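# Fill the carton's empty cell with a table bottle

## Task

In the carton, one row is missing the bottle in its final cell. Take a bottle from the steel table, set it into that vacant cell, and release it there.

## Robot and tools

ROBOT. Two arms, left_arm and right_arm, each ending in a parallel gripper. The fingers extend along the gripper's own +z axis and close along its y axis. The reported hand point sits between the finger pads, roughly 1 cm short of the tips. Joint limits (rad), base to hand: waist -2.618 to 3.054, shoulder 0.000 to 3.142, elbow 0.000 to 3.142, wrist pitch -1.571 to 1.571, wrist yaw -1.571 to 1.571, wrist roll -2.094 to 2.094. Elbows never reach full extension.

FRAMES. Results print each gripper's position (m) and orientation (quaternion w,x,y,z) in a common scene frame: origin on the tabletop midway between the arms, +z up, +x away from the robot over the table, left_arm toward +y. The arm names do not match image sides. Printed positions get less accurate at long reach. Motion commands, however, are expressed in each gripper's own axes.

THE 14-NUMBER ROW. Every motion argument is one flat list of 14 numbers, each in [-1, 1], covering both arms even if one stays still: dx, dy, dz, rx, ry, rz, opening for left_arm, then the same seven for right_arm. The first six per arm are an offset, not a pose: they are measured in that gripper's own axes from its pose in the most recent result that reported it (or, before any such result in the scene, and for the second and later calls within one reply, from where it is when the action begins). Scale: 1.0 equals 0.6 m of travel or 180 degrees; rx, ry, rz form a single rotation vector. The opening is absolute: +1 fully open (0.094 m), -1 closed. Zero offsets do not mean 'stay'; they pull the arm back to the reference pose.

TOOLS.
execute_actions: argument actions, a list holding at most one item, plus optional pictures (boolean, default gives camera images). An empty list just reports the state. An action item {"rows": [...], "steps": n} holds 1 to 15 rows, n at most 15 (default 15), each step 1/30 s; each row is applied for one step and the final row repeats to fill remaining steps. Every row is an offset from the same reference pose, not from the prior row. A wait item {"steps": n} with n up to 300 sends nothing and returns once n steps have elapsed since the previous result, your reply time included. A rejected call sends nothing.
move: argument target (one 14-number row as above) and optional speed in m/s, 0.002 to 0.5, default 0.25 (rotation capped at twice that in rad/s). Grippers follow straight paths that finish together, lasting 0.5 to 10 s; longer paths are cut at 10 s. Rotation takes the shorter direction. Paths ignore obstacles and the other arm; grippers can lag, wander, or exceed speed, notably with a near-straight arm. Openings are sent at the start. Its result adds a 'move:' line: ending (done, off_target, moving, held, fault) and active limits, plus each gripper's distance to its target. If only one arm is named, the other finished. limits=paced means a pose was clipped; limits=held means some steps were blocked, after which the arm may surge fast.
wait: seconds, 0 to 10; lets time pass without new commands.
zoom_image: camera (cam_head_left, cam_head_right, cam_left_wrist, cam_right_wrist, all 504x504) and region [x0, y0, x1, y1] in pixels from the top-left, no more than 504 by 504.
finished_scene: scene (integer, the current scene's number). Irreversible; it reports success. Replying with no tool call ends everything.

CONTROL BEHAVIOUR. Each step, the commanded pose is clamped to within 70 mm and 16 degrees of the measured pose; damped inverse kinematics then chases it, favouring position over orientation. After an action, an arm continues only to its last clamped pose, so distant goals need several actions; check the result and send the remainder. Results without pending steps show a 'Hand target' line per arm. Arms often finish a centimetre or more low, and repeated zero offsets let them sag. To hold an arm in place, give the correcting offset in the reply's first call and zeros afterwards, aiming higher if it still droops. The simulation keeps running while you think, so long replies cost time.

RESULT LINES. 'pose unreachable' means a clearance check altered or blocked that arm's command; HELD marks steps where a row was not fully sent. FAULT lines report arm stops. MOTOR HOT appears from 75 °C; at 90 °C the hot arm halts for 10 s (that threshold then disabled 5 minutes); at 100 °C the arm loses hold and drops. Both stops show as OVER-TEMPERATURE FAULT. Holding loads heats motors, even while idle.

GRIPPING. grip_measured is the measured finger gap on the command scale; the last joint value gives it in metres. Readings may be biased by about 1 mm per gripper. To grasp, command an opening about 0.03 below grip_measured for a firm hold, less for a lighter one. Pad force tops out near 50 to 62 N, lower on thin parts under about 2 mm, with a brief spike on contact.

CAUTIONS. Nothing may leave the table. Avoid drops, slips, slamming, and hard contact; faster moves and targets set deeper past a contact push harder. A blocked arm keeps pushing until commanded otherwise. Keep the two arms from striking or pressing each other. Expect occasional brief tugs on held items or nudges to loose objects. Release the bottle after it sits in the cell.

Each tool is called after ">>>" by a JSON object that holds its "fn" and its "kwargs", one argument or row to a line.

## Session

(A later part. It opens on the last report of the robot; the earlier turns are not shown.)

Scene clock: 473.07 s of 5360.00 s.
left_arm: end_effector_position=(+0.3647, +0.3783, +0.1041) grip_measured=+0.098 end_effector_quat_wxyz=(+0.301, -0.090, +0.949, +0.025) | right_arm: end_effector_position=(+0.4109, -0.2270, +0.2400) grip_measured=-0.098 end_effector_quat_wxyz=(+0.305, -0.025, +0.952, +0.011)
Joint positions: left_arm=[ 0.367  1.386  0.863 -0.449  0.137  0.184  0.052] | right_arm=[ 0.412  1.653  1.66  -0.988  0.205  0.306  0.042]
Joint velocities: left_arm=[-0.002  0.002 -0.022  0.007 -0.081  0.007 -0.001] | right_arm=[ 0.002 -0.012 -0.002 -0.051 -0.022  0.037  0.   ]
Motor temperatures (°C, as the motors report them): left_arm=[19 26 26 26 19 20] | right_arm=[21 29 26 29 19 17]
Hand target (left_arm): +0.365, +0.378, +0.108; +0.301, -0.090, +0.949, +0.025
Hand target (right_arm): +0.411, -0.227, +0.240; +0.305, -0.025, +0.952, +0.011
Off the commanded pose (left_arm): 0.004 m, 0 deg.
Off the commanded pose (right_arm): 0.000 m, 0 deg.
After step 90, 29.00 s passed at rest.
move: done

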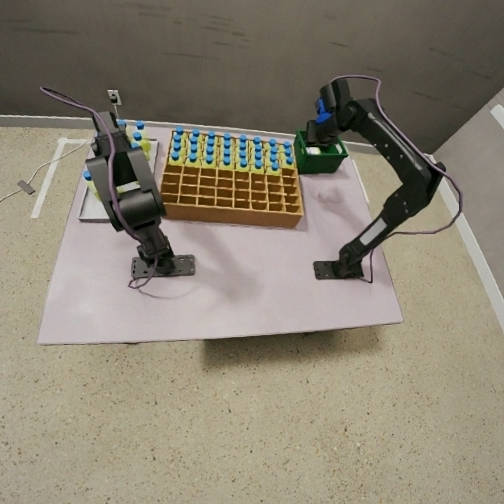

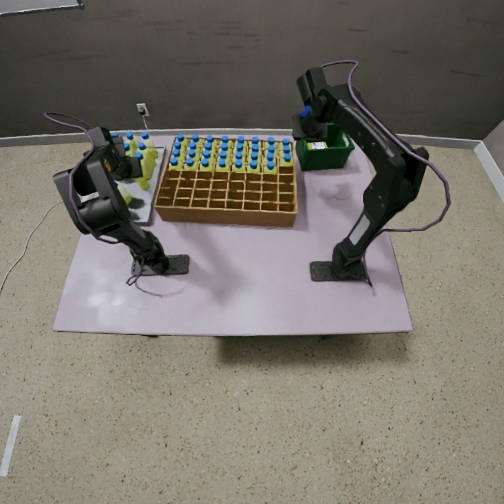

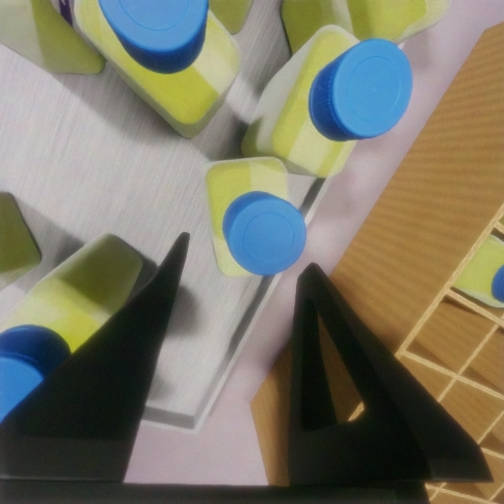

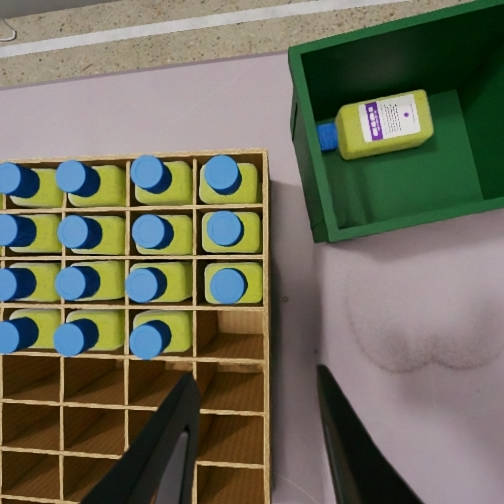

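>>> {"fn": "move", "kwargs": {
  "target": [-0.028,-0.002,0.0095,0,0,0,0.05, 0,0,0,0,0,0,-0.1],
  "speed": 0.02
}}

Scene clock: 568.67 s of 5360.00 s.
left_arm: end_effector_position=(+0.3755, +0.3800, +0.1043) grip_measured=+0.052 end_effector_quat_wxyz=(+0.299, -0.092, +0.950, +0.022) | right_arm: end_effector_position=(+0.4109, -0.2270, +0.2400) grip_measured=-0.098 end_effector_quat_wxyz=(+0.305, -0.025, +0.952, +0.011)
Joint positions: left_arm=[ 0.358  1.431  0.905 -0.449  0.133  0.172  0.049] | right_arm=[ 0.412  1.653  1.66  -0.988  0.205  0.306  0.042]
Joint velocities: left_arm=[ 0.002 -0.002 -0.002 -0.022  0.037 -0.022 -0.   ] | right_arm=[ 0.007  0.012  0.007  0.022  0.022  0.022 -0.001]
Motor temperatures (°C, as the motors report them): left_arm=[19 26 27 25 19 20] | right_arm=[21 29 26 29 19 17]
Hand target (left_arm): +0.382, +0.380, +0.109; +0.301, -0.090, +0.949, +0.025
Hand target (right_arm): +0.411, -0.227, +0.240; +0.305, -0.025, +0.952, +0.011
Off the commanded pose (left_arm): 0.008 m, 0 deg.
Off the commanded pose (right_arm): 0.000 m, 0 deg.
After step 90, 91.50 s passed at rest.
move: done

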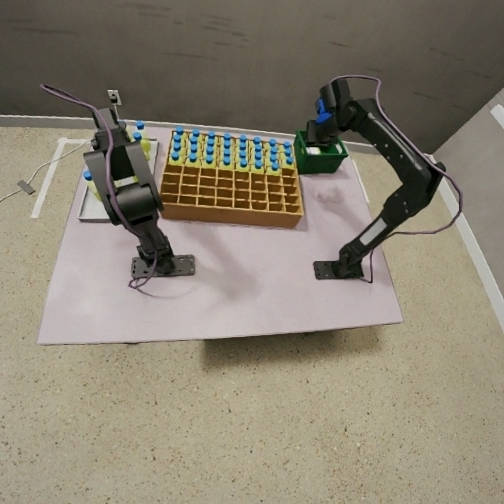

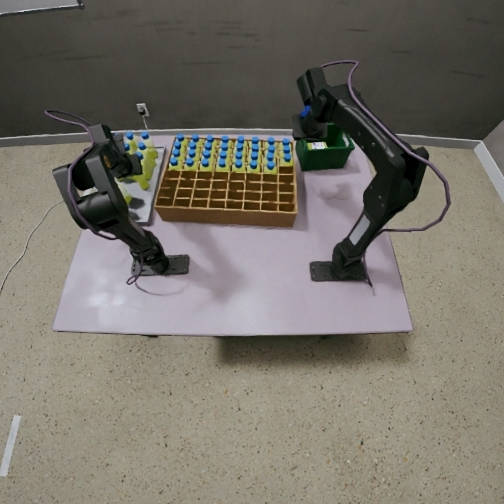

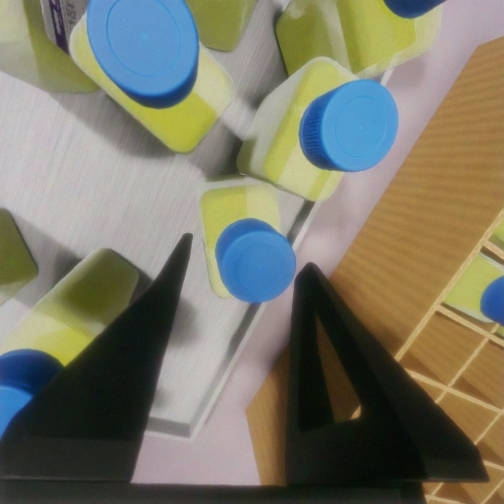

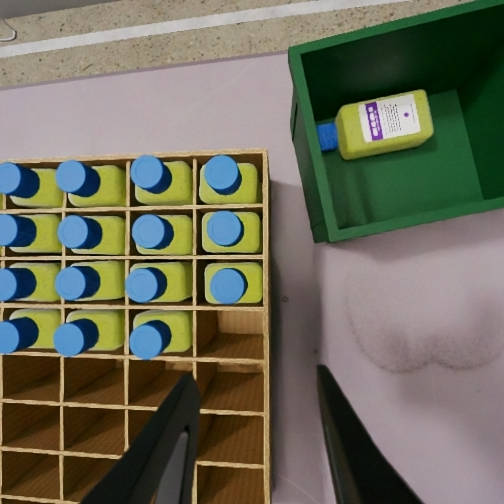

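>>> {"fn": "move", "kwargs": {
  "target": [-0.0223,-0.0053,0.0002,0,0,0,0.05, 0,0,0,0,0,0,-0.1],
  "speed": 0.02
}}

Scene clock: 580.53 s of 5360.00 s.
left_arm: end_effector_position=(+0.3834, +0.3800, +0.1094) grip_measured=+0.052 end_effector_quat_wxyz=(+0.303, -0.094, +0.948, +0.022) | right_arm: end_effector_position=(+0.4109, -0.2270, +0.2400) grip_measured=-0.098 end_effector_quat_wxyz=(+0.305, -0.025, +0.952, +0.011)
Joint positions: left_arm=[ 0.348  1.449  0.935 -0.452  0.13   0.16   0.049] | right_arm=[ 0.412  1.653  1.66  -0.988  0.205  0.306  0.042]
Joint velocities: left_arm=[-0.017 -0.002 -0.012 -0.037  0.037  0.022 -0.002] | right_arm=[-0.007 -0.007 -0.007  0.051 -0.007  0.051 -0.   ]
Motor temperatures (°C, as the motors report them): left_arm=[19 26 27 25 19 20] | right_arm=[21 29 26 29 19 17]
Hand target (left_arm): +0.387, +0.379, +0.112; +0.299, -0.092, +0.950, +0.023
Hand target (right_arm): +0.411, -0.227, +0.240; +0.305, -0.025, +0.952, +0.011
Off the commanded pose (left_arm): 0.004 m, 1 deg.
Off the commanded pose (right_arm): 0.000 m, 0 deg.
After step 90, 7.93 s passed at rest.
move: done

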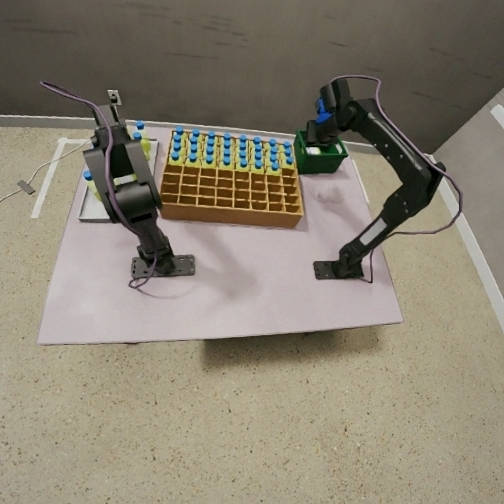

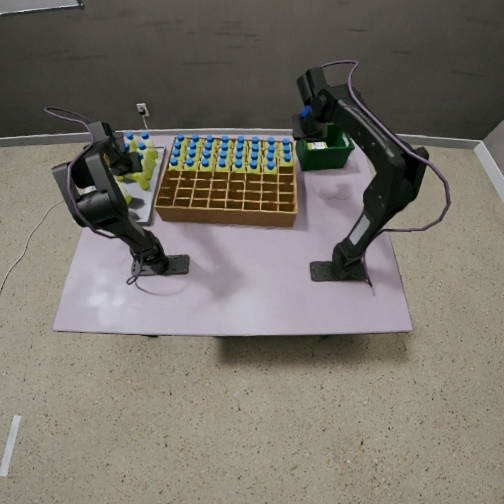

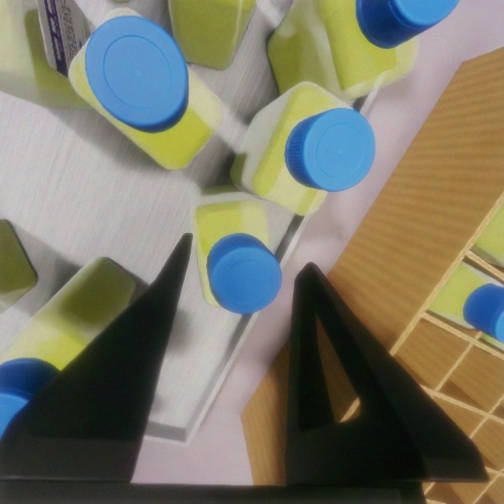

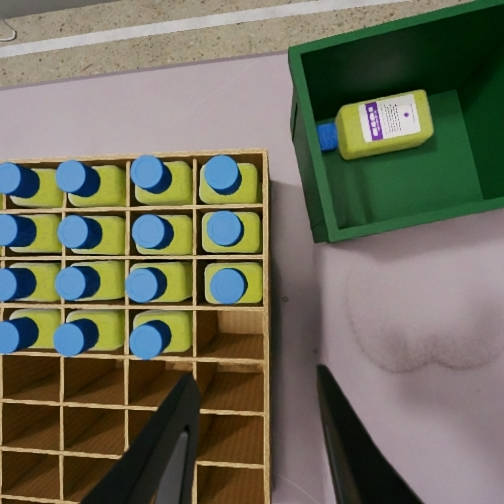

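>>> {"fn": "zoom_image", "kwargs": {
  "camera": "cam_left_wrist",
  "region": [150, 170, 350, 370]
}}

Region (150, 170, 350, 370) of cam_left_wrist's 504x504 image, scaled by 2.520, with more detail than that image has.

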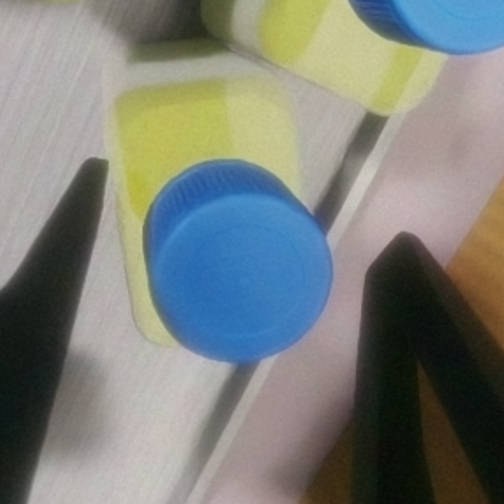

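>>> {"fn": "move", "kwargs": {
  "target": [0.014,0,0.001,0,0,0,0.05, 0,0,0,0,0,0,-0.1],
  "speed": 0.02
}}

Scene clock: 610.63 s of 5360.00 s.
left_arm: end_effector_position=(+0.3782, +0.3779, +0.1009) grip_measured=+0.052 end_effector_quat_wxyz=(+0.294, -0.095, +0.951, +0.020) | right_arm: end_effector_position=(+0.4109, -0.2270, +0.2400) grip_measured=-0.098 end_effector_quat_wxyz=(+0.305, -0.025, +0.952, +0.011)
Joint positions: left_arm=[ 0.348  1.449  0.911 -0.447  0.129  0.159  0.049] | right_arm=[ 0.412  1.653  1.66  -0.988  0.205  0.306  0.042]
Joint velocities: left_arm=[-0.007 -0.002  0.002 -0.022 -0.066 -0.037  0.   ] | right_arm=[ 0.007 -0.022  0.002  0.007 -0.022 -0.022  0.   ]
Motor temperatures (°C, as the motors report them): left_arm=[19 26 28 25 19 20] | right_arm=[21 29 26 29 19 17]
Hand target (left_arm): +0.377, +0.379, +0.104; +0.303, -0.093, +0.948, +0.022
Hand target (right_arm): +0.411, -0.227, +0.240; +0.305, -0.025, +0.952, +0.011
Off the commanded pose (left_arm): 0.003 m, 1 deg.
Off the commanded pose (right_arm): 0.000 m, 0 deg.
After step 90, 26.33 s passed at rest.
move: done

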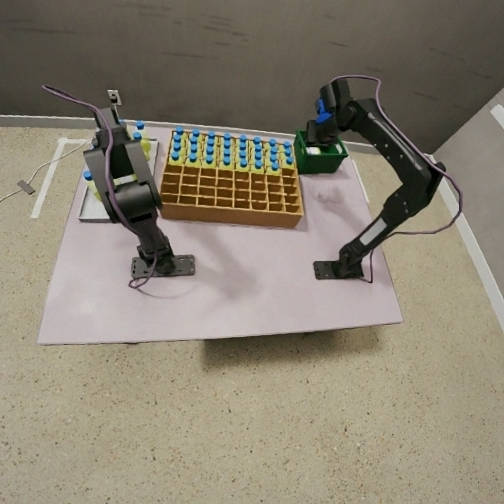

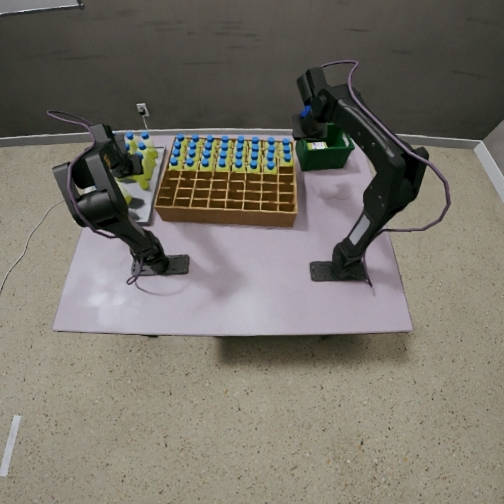

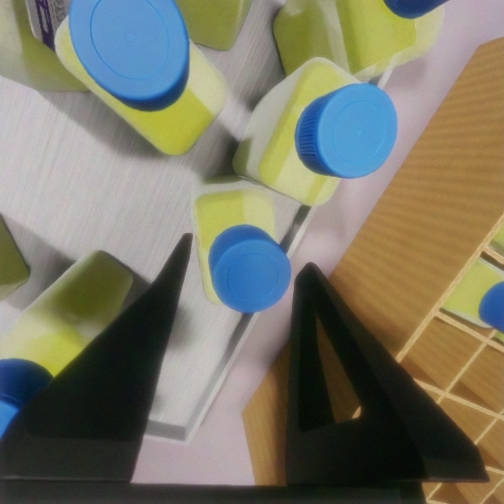

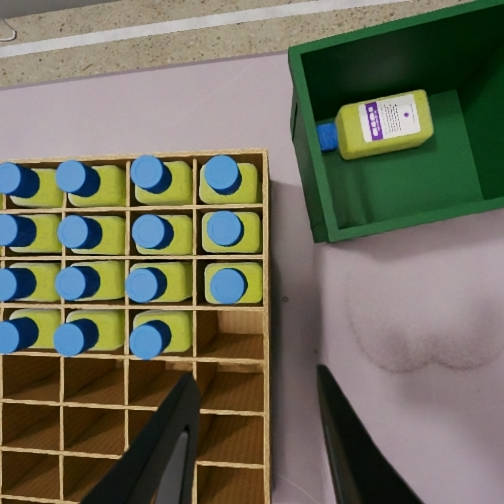

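>>> {"fn": "move", "kwargs": {
  "target": [-0.009,0.0015,-0.0103,0,-0.006,0,0.05, 0,0,0,0,0,0,-0.1],
  "speed": 0.02
}}

Scene clock: 618.43 s of 5360.00 s.
left_arm: end_effector_position=(+0.3782, +0.3779, +0.1009) grip_measured=+0.052 end_effector_quat_wxyz=(+0.294, -0.095, +0.951, +0.020) | right_arm: end_effector_position=(+0.4109, -0.2270, +0.2400) grip_measured=-0.098 end_effector_quat_wxyz=(+0.305, -0.025, +0.952, +0.011)
Joint positions: left_arm=[ 0.348  1.449  0.911 -0.447  0.129  0.159  0.049] | right_arm=[ 0.412  1.653  1.66  -0.988  0.205  0.306  0.042]
Joint velocities: left_arm=[-0.022  0.002 -0.002 -0.037  0.007  0.007  0.001] | right_arm=[ 0.007  0.022  0.002  0.007 -0.007 -0.037 -0.001]
Motor temperatures (°C, as the motors report them): left_arm=[19 27 27 25 19 20] | right_arm=[21 29 26 29 19 17]
Hand target (left_arm): +0.379, +0.379, +0.109; +0.303, -0.095, +0.948, +0.020
Hand target (right_arm): +0.411, -0.227, +0.240; +0.305, -0.025, +0.952, +0.011
Off the commanded pose (left_arm): 0.008 m, 1 deg.
Off the commanded pose (right_arm): 0.000 m, 0 deg.
After step 90, 4.10 s passed at rest.
move: done

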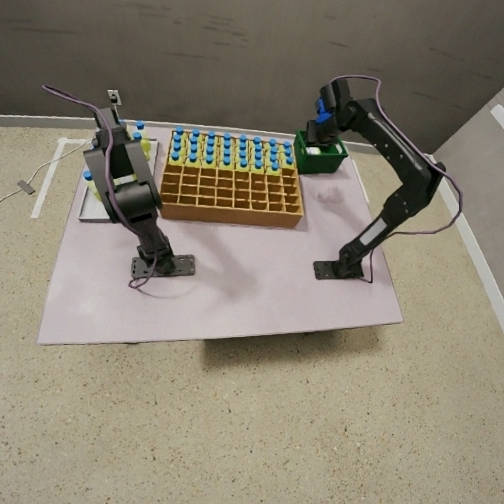

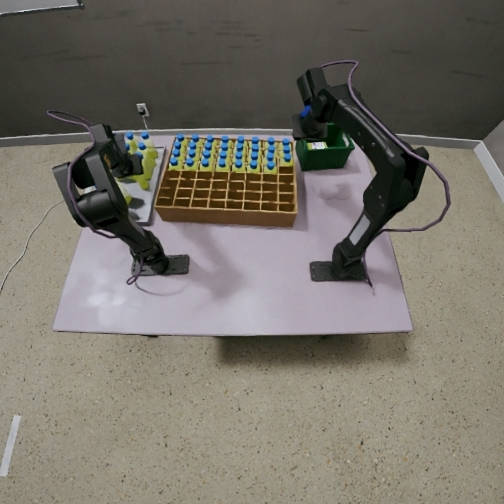

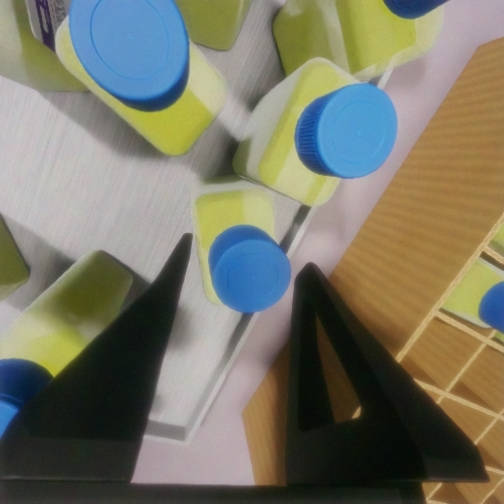

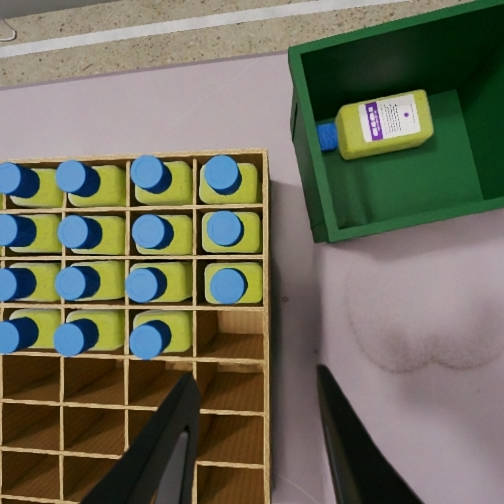

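>>> {"fn": "move", "kwargs": {
  "target": [-0.0145,0.001,-0.0127,0,-0.006,0,0.05, 0,0,0,0,0,0,-0.1],
  "speed": 0.02
}}

Scene clock: 626.33 s of 5360.00 s.
left_arm: end_effector_position=(+0.3782, +0.3779, +0.1009) grip_measured=+0.052 end_effector_quat_wxyz=(+0.294, -0.095, +0.951, +0.020) | right_arm: end_effector_position=(+0.4109, -0.2270, +0.2400) grip_measured=-0.098 end_effector_quat_wxyz=(+0.305, -0.025, +0.952, +0.011)
Joint positions: left_arm=[ 0.348  1.449  0.911 -0.447  0.129  0.159  0.049] | right_arm=[ 0.412  1.653  1.66  -0.988  0.205  0.306  0.042]
Joint velocities: left_arm=[-0.007 -0.012 -0.002  0.037 -0.007 -0.022 -0.   ] | right_arm=[ 0.002 -0.007 -0.002  0.007 -0.022  0.007 -0.002]
Motor temperatures (°C, as the motors report them): left_arm=[19 27 27 25 19 20] | right_arm=[21 29 26 29 19 17]
Hand target (left_arm): +0.381, +0.379, +0.112; +0.303, -0.095, +0.948, +0.020
Hand target (right_arm): +0.411, -0.227, +0.240; +0.305, -0.025, +0.952, +0.011
Off the commanded pose (left_arm): 0.012 m, 1 deg.
Off the commanded pose (right_arm): 0.000 m, 0 deg.
After step 90, 4.10 s passed at rest.
move: off_target (left_arm)

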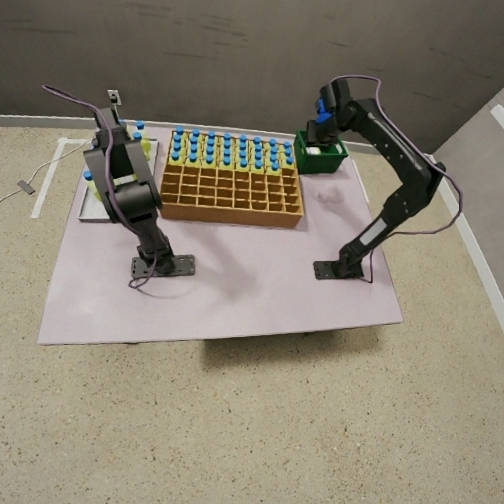

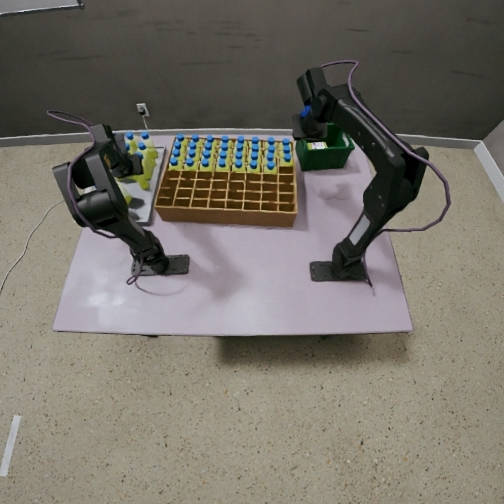

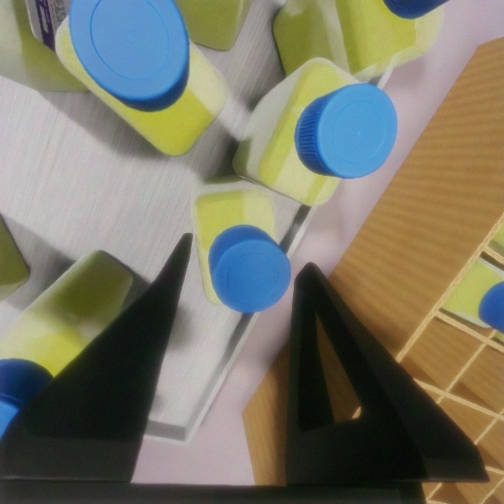

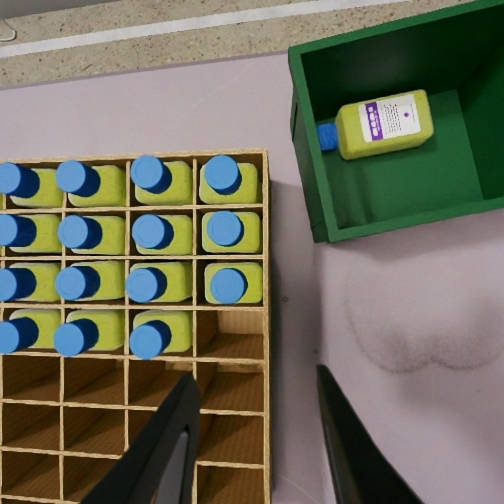

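>>> {"fn": "move", "kwargs": {
  "target": [-0.0185,0.001,-0.0185,0,-0.006,0,0.05, 0,0,0,0,0,0,-0.1],
  "speed": 0.02
}}

Scene clock: 634.23 s of 5360.00 s.
left_arm: end_effector_position=(+0.3755, +0.3768, +0.0990) grip_measured=+0.052 end_effector_quat_wxyz=(+0.288, -0.095, +0.953, +0.018) | right_arm: end_effector_position=(+0.4109, -0.2270, +0.2400) grip_measured=-0.098 end_effector_quat_wxyz=(+0.305, -0.025, +0.952, +0.011)
Joint positions: left_arm=[ 0.348  1.449  0.911 -0.461  0.129  0.159  0.049] | right_arm=[ 0.412  1.653  1.66  -0.988  0.205  0.306  0.042]
Joint velocities: left_arm=[-0.017 -0.002 -0.012  0.051  0.022  0.007 -0.001] | right_arm=[-0.007  0.017 -0.007 -0.022  0.007 -0.037 -0.001]
Motor temperatures (°C, as the motors report them): left_arm=[19 27 27 25 19 20] | right_arm=[21 29 26 29 19 17]
Hand target (left_arm): +0.381, +0.379, +0.116; +0.304, -0.095, +0.948, +0.020
Hand target (right_arm): +0.411, -0.227, +0.240; +0.305, -0.025, +0.952, +0.011
Off the commanded pose (left_arm): 0.018 m, 2 deg.
Off the commanded pose (right_arm): 0.000 m, 0 deg.
After step 90, 3.90 s passed at rest.
move: off_target (left_arm)

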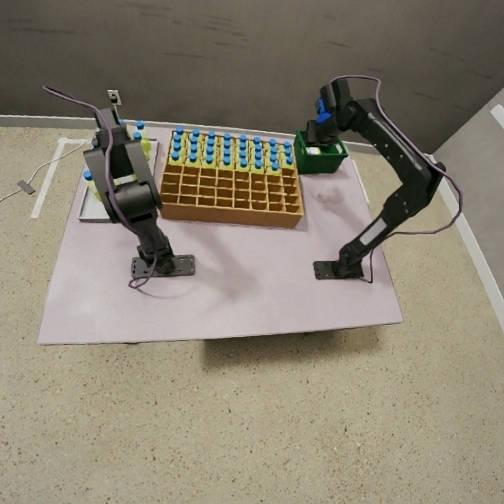

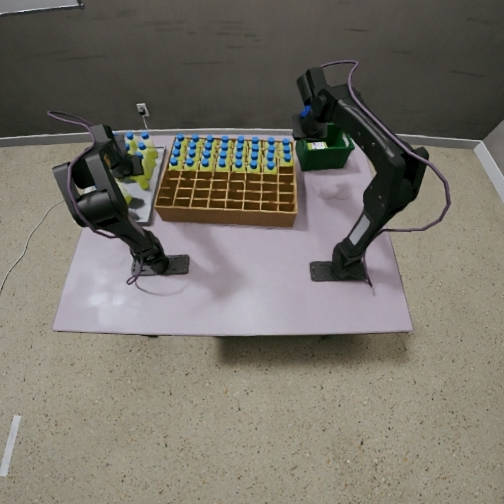

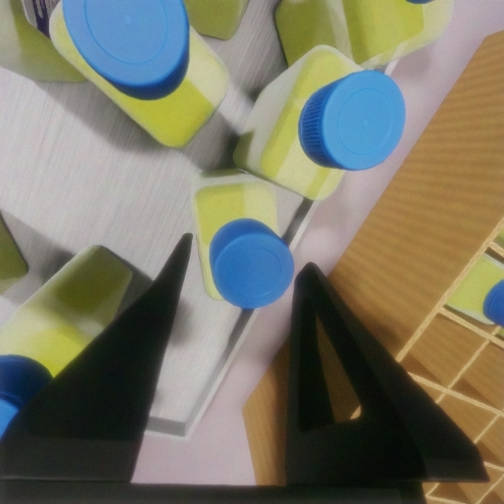

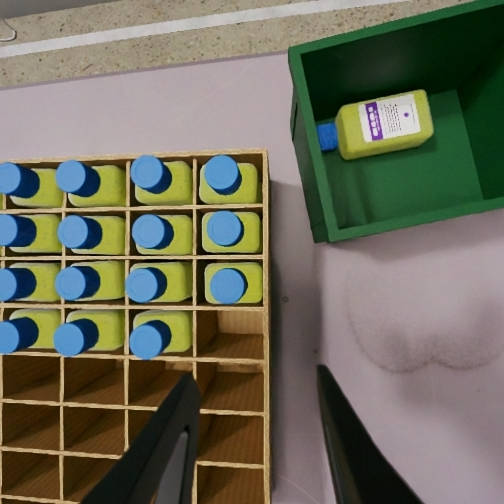

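>>> {"fn": "move", "kwargs": {
  "target": [-0.045,0.002,-0.051,0,-0.008,0,0.05, 0,0,0,0,0,0,-0.1],
  "speed": 0.05
}}

Scene clock: 639.37 s of 5360.00 s.
left_arm: end_effector_position=(+0.3807, +0.3789, +0.1228) grip_measured=+0.052 end_effector_quat_wxyz=(+0.287, -0.095, +0.953, +0.017) | right_arm: end_effector_position=(+0.4109, -0.2270, +0.2400) grip_measured=-0.098 end_effector_quat_wxyz=(+0.305, -0.025, +0.952, +0.011)
Joint positions: left_arm=[ 0.348  1.449  1.01  -0.562  0.129  0.159  0.049] | right_arm=[ 0.412  1.653  1.66  -0.988  0.205  0.306  0.042]
Joint velocities: left_arm=[-0.017  0.007 -0.002 -0.051  0.037  0.051 -0.002] | right_arm=[-0.007 -0.002 -0.027  0.007 -0.051 -0.007  0.   ]
Motor temperatures (°C, as the motors report them): left_arm=[19 27 28 25 19 20] | right_arm=[21 29 26 29 19 17]
Hand target (left_arm): +0.381, +0.380, +0.139; +0.300, -0.095, +0.949, +0.019
Hand target (right_arm): +0.411, -0.227, +0.240; +0.305, -0.025, +0.952, +0.011
Off the commanded pose (left_arm): 0.017 m, 2 deg.
Off the commanded pose (right_arm): 0.000 m, 0 deg.
After step 90, 1.03 s passed at rest.
move: off_target (left_arm)

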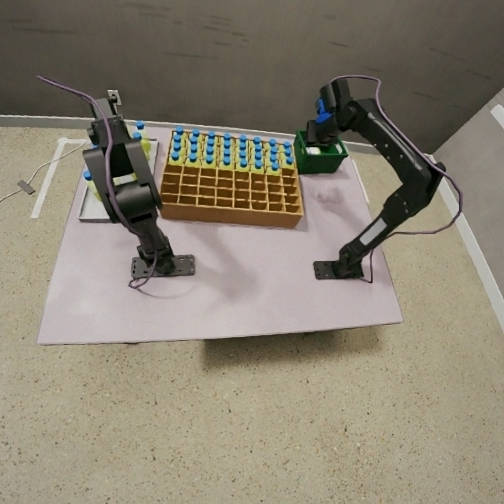

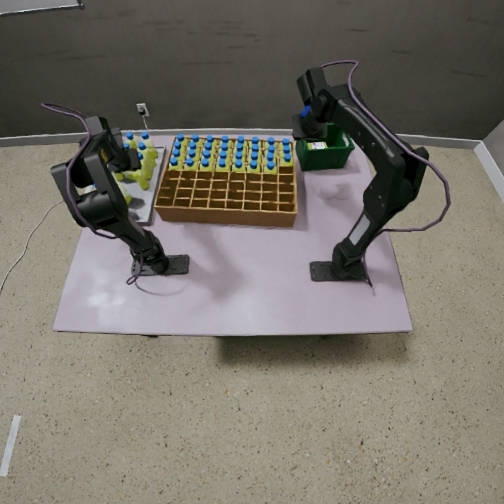

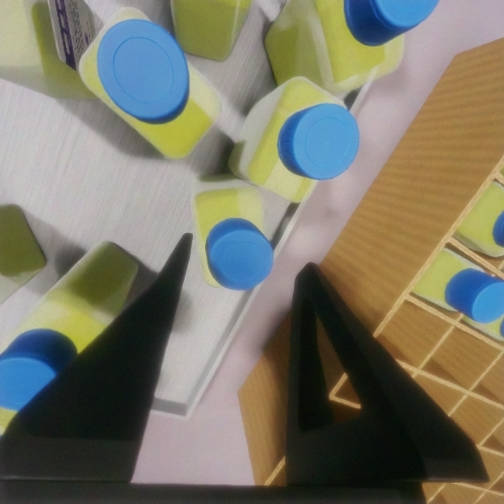

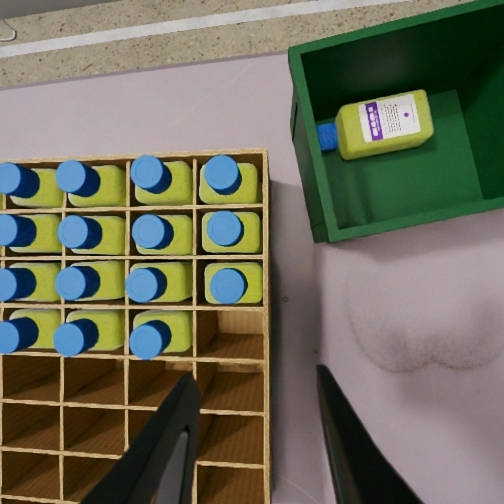

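>>> {"fn": "move", "kwargs": {
  "target": [0.0177,0.0037,0.0258,0,-0.005,0,0.05, 0,0,0,0,0,0,-0.1],
  "speed": 0.025
}}

Scene clock: 657.60 s of 5360.00 s.
left_arm: end_effector_position=(+0.3805, +0.3789, +0.1095) grip_measured=+0.052 end_effector_quat_wxyz=(+0.294, -0.095, +0.951, +0.020) | right_arm: end_effector_position=(+0.4109, -0.2270, +0.2400) grip_measured=-0.098 end_effector_quat_wxyz=(+0.305, -0.025, +0.952, +0.011)
Joint positions: left_arm=[ 0.348  1.449  0.946 -0.482  0.129  0.159  0.049] | right_arm=[ 0.412  1.653  1.66  -0.988  0.205  0.306  0.042]
Joint velocities: left_arm=[ 0.002 -0.012 -0.002  0.125 -0.051 -0.007 -0.001] | right_arm=[ 0.007  0.002 -0.002 -0.022  0.022 -0.022 -0.   ]
Motor temperatures (°C, as the motors report them): left_arm=[19 28 28 25 19 20] | right_arm=[21 29 26 29 19 17]
Hand target (left_arm): +0.380, +0.380, +0.104; +0.294, -0.095, +0.951, +0.018
Hand target (right_arm): +0.411, -0.227, +0.240; +0.305, -0.025, +0.952, +0.011
Off the commanded pose (left_arm): 0.006 m, 0 deg.
Off the commanded pose (right_arm): 0.000 m, 0 deg.
After step 90, 14.27 s passed at rest.
move: done

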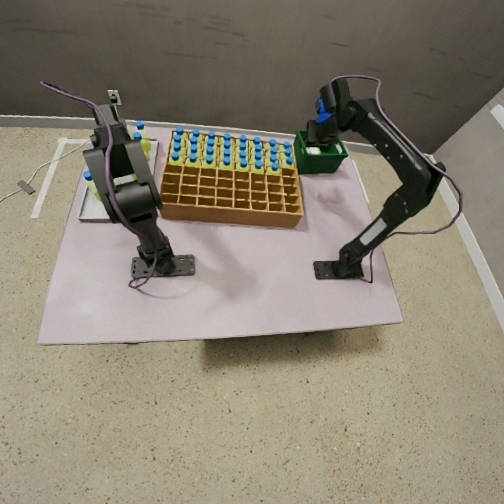

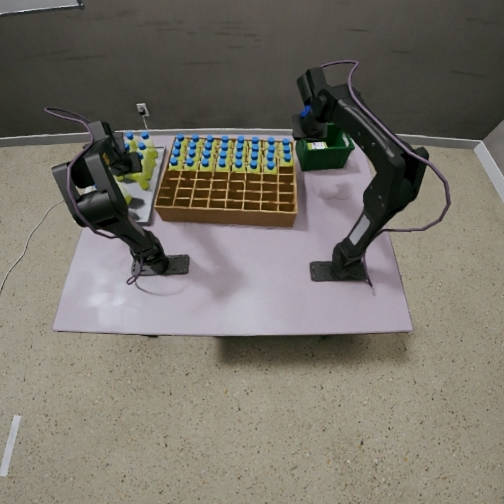

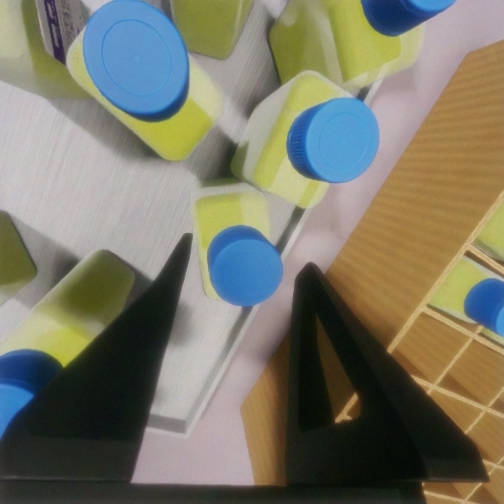

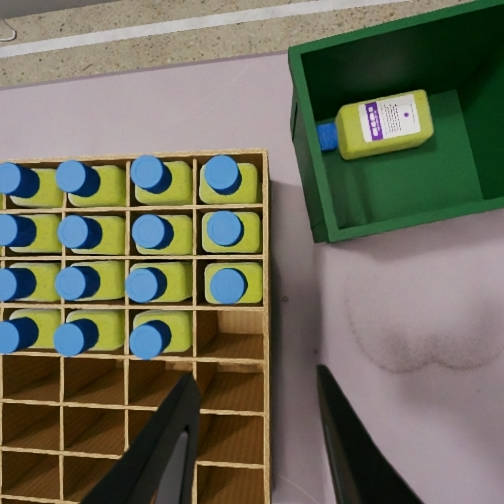

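>>> {"fn": "move", "kwargs": {
  "target": [0.003,0,0.004,0,0,0,-0.49, 0,0,0,0,0,0,-0.1],
  "speed": 0.02
}}

Scene clock: 661.87 s of 5360.00 s.
left_arm: end_effector_position=(+0.3818, +0.3796, +0.1105) grip_measured=-0.463 end_effector_quat_wxyz=(+0.297, -0.095, +0.950, +0.021) | right_arm: end_effector_position=(+0.4109, -0.2270, +0.2400) grip_measured=-0.098 end_effector_quat_wxyz=(+0.305, -0.025, +0.952, +0.011)
Joint positions: left_arm=[ 0.348  1.449  0.946 -0.475  0.129  0.159  0.025] | right_arm=[ 0.412  1.653  1.66  -0.988  0.205  0.306  0.042]
Joint velocities: left_arm=[-0.012 -0.002 -0.007  0.022 -0.022 -0.066 -0.   ] | right_arm=[ 0.002 -0.002 -0.017  0.007 -0.022 -0.022  0.   ]
Motor temperatures (°C, as the motors report them): left_arm=[19 27 27 25 19 20] | right_arm=[21 29 26 29 19 17]
Hand target (left_arm): +0.380, +0.379, +0.107; +0.294, -0.095, +0.951, +0.020
Hand target (right_arm): +0.411, -0.227, +0.240; +0.305, -0.025, +0.952, +0.011
Off the commanded pose (left_arm): 0.004 m, 0 deg.
Off the commanded pose (right_arm): 0.000 m, 0 deg.
After step 90, 0.57 s passed at rest.
move: done

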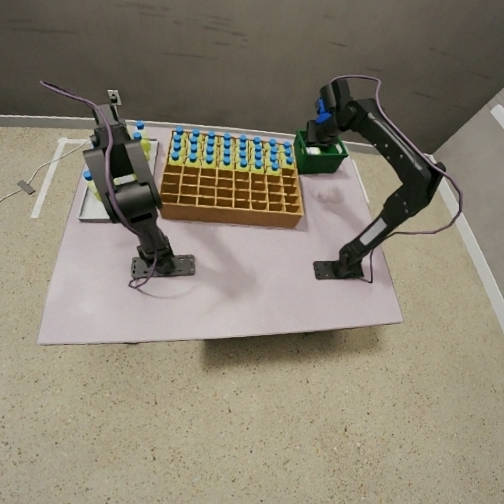

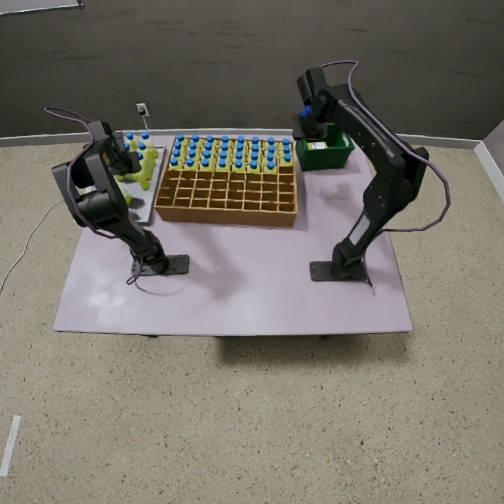

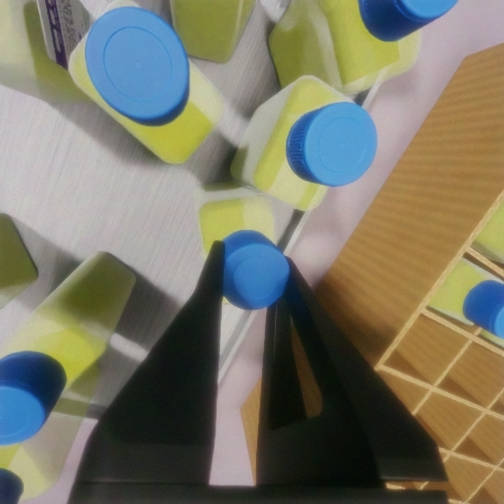

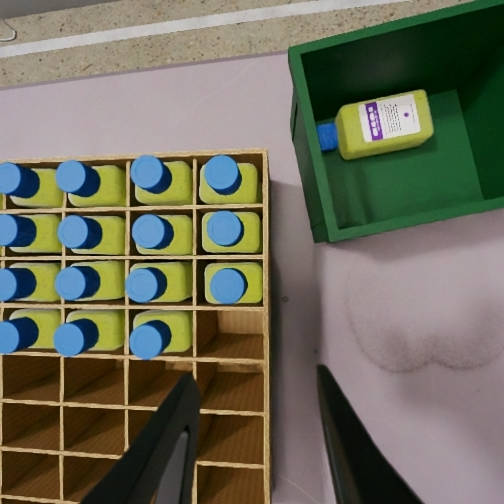

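>>> {"fn": "execute_actions", "kwargs": {
  "actions": []
}}

Scene clock: 685.53 s of 5360.00 s.
left_arm: end_effector_position=(+0.3818, +0.3796, +0.1105) grip_measured=-0.463 end_effector_quat_wxyz=(+0.297, -0.095, +0.950, +0.021) | right_arm: end_effector_position=(+0.4109, -0.2270, +0.2400) grip_measured=-0.098 end_effector_quat_wxyz=(+0.305, -0.025, +0.952, +0.011)
Joint positions: left_arm=[ 0.348  1.449  0.946 -0.475  0.129  0.159  0.025] | right_arm=[ 0.412  1.653  1.66  -0.988  0.205  0.306  0.042]
Joint velocities: left_arm=[-0.012 -0.007 -0.002 -0.007 -0.022 -0.051  0.001] | right_arm=[-0.002  0.002 -0.027 -0.022 -0.022  0.037  0.001]
Motor temperatures (°C, as the motors report them): left_arm=[19 27 27 25 19 20] | right_arm=[21 30 26 29 19 17]
Hand target (left_arm): +0.380, +0.379, +0.107; +0.294, -0.095, +0.951, +0.020
Hand target (right_arm): +0.411, -0.227, +0.240; +0.305, -0.025, +0.952, +0.011
Off the commanded pose (left_arm): 0.004 m, 0 deg.
Off the commanded pose (right_arm): 0.000 m, 0 deg.
Steps of this call (steps 1 to 90: nothing new was sent; then 20.67 s passed at rest). Readings (end_effector_position):
1: left_arm (+0.3818, +0.3796, +0.1105) | right_arm (+0.4109, -0.2270, +0.2400)
2: left_arm (+0.3818, +0.3796, +0.1105) | right_arm (+0.4109, -0.2270, +0.2400)
4: left_arm (+0.3818, +0.3796, +0.1105) | right_arm (+0.4109, -0.2270, +0.2400)
8: left_arm (+0.3818, +0.3796, +0.1105) | right_arm (+0.4109, -0.2270, +0.2400)
90: the state above

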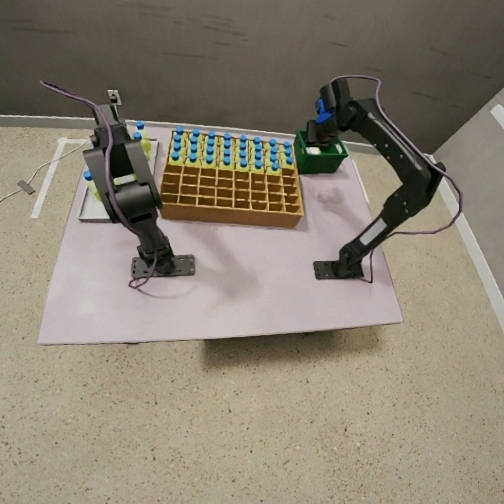

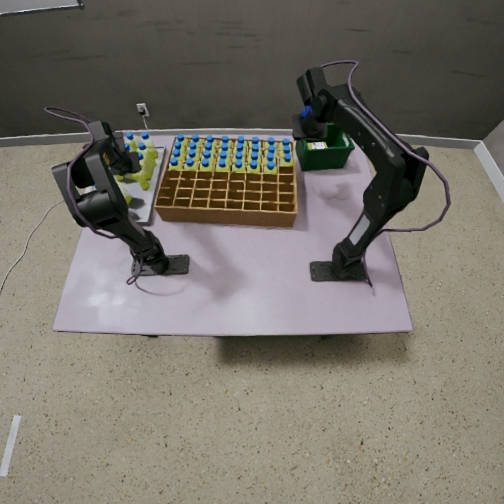

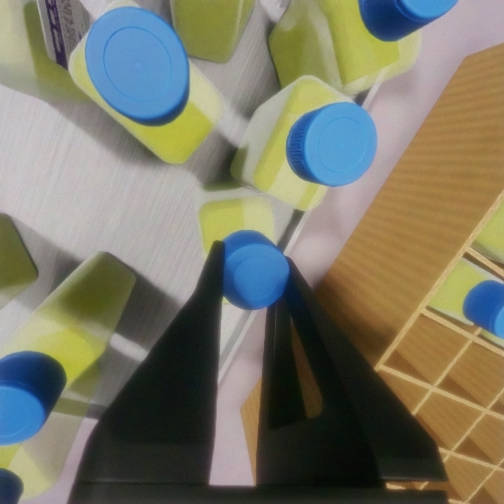

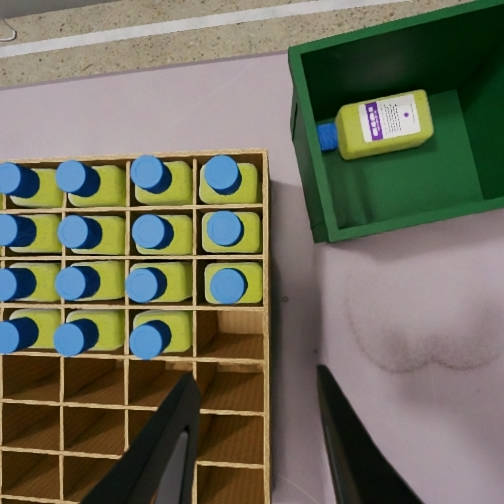

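>>> {"fn": "move", "kwargs": {
  "target": [-0.057,-0.002,-0.082,0,0,0,-0.515, 0.379,0.054,-0.271,-0.195,0.009,-0.283,0.1],
  "speed": 0.2
}}

Scene clock: 746.87 s of 5360.00 s.
left_arm: end_effector_position=(+0.3764, +0.3773, +0.1458) grip_measured=-0.463 end_effector_quat_wxyz=(+0.268, -0.098, +0.958, +0.012) | right_arm: end_effector_position=(+0.1374, -0.2027, +0.2481) grip_measured=+0.098 end_effector_quat_wxyz=(+0.254, -0.505, +0.810, +0.155)
Joint positions: left_arm=[ 0.348  1.449  1.123 -0.716  0.129  0.159  0.025] | right_arm=[ 0.725  0.895  1.193 -1.296 -0.208 -0.321  0.052]
Joint velocities: left_arm=[-0.022 -0.022 -0.002 -0.066 -0.066  0.051 -0.001] | right_arm=[ 0.002  0.002 -0.002  0.051  0.037  0.022 -0.   ]
Motor temperatures (°C, as the motors report them): left_arm=[19 27 27 26 19 20] | right_arm=[21 30 26 29 19 17]
Hand target (left_arm): +0.382, +0.380, +0.170; +0.297, -0.095, +0.950, +0.021
Hand target (right_arm): +0.129, -0.205, +0.245; +0.249, -0.513, +0.806, +0.160
Off the commanded pose (left_arm): 0.025 m, 4 deg.
Off the commanded pose (right_arm): 0.013 m, 1 deg.
After step 90, 55.20 s passed at rest.
move: off_target (left_arm, right_arm)

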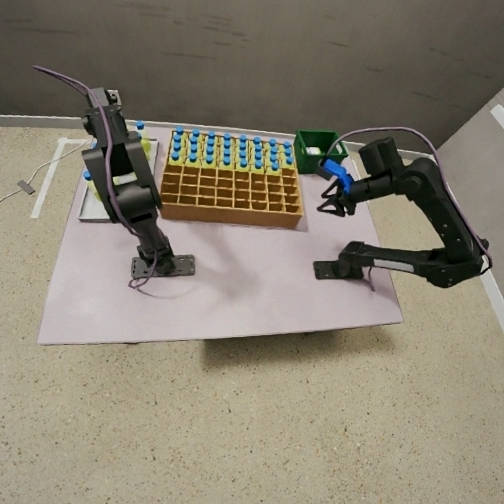

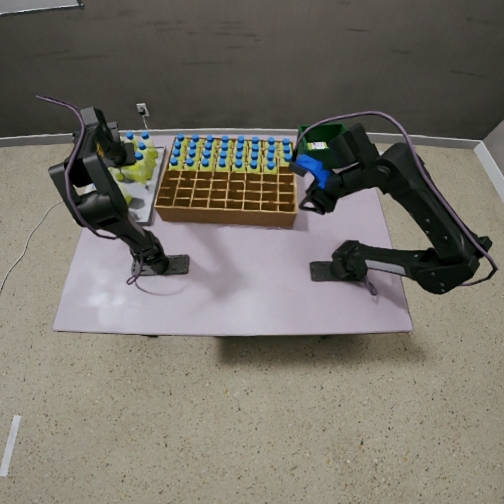

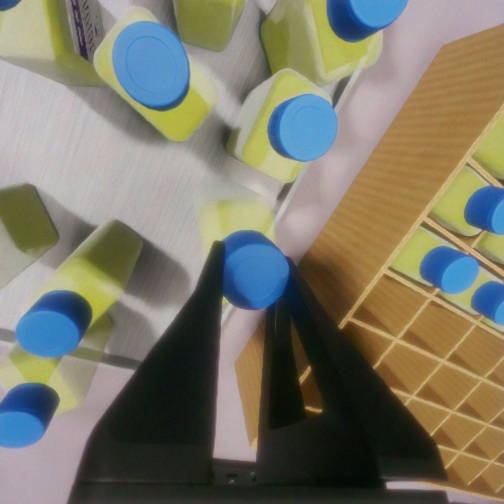

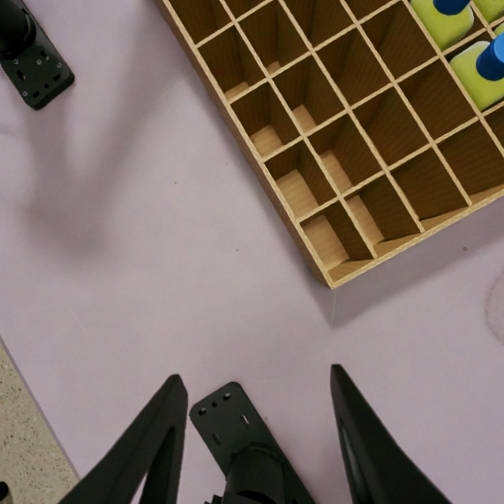

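>>> {"fn": "move", "kwargs": {
  "target": [-0.103,-0.006,-0.171,0,-0.017,0,-0.515, 0,0,0,0,0,0,0.1],
  "speed": 0.15
}}

Scene clock: 762.80 s of 5360.00 s.
left_arm: end_effector_position=(+0.3742, +0.3762, +0.2558) grip_measured=-0.463 end_effector_quat_wxyz=(+0.281, -0.096, +0.955, +0.015) | right_arm: end_effector_position=(+0.1372, -0.2028, +0.2479) grip_measured=+0.098 end_effector_quat_wxyz=(+0.254, -0.505, +0.810, +0.155)
Joint positions: left_arm=[ 0.348  1.469  1.57  -1.115  0.13   0.159  0.025] | right_arm=[ 0.725  0.895  1.193 -1.297 -0.208 -0.321  0.052]
Joint velocities: left_arm=[-0.002  0.012  0.007  0.007  0.007 -0.007 -0.   ] | right_arm=[-0.012  0.002  0.007 -0.037  0.022  0.007  0.   ]
Motor temperatures (°C, as the motors report them): left_arm=[19 28 28 25 19 20] | right_arm=[21 28 26 29 19 17]
Hand target (left_arm): +0.377, +0.378, +0.266; +0.294, -0.098, +0.951, +0.014
Hand target (right_arm): +0.137, -0.203, +0.248; +0.254, -0.505, +0.810, +0.155
Off the commanded pose (left_arm): 0.010 m, 2 deg.
Off the commanded pose (right_arm): 0.000 m, 0 deg.
After step 90, 11.47 s passed at rest.
move: done

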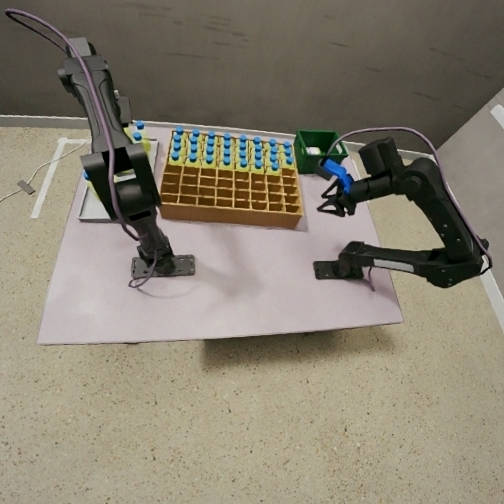

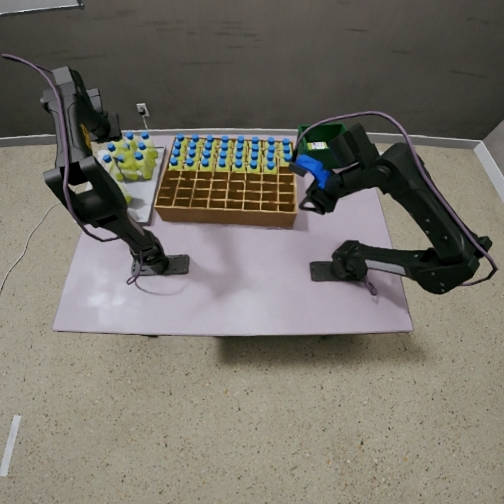

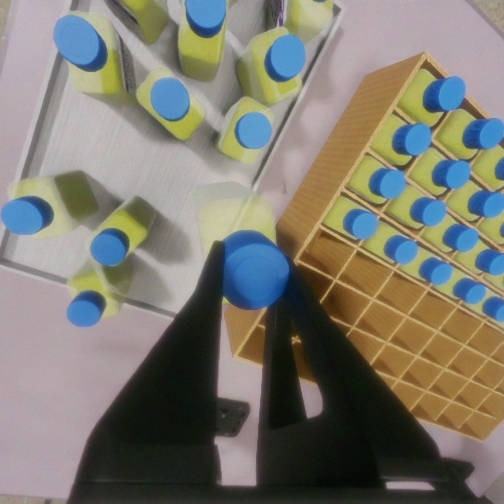

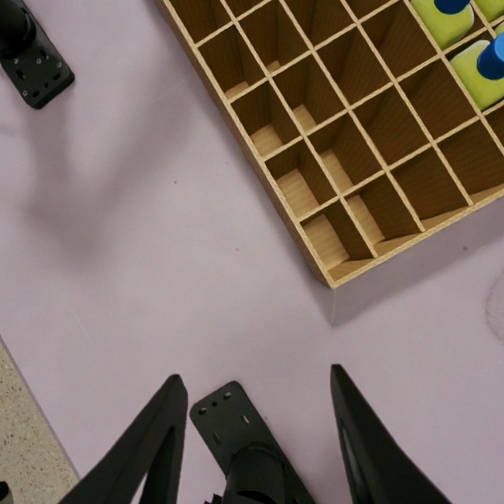

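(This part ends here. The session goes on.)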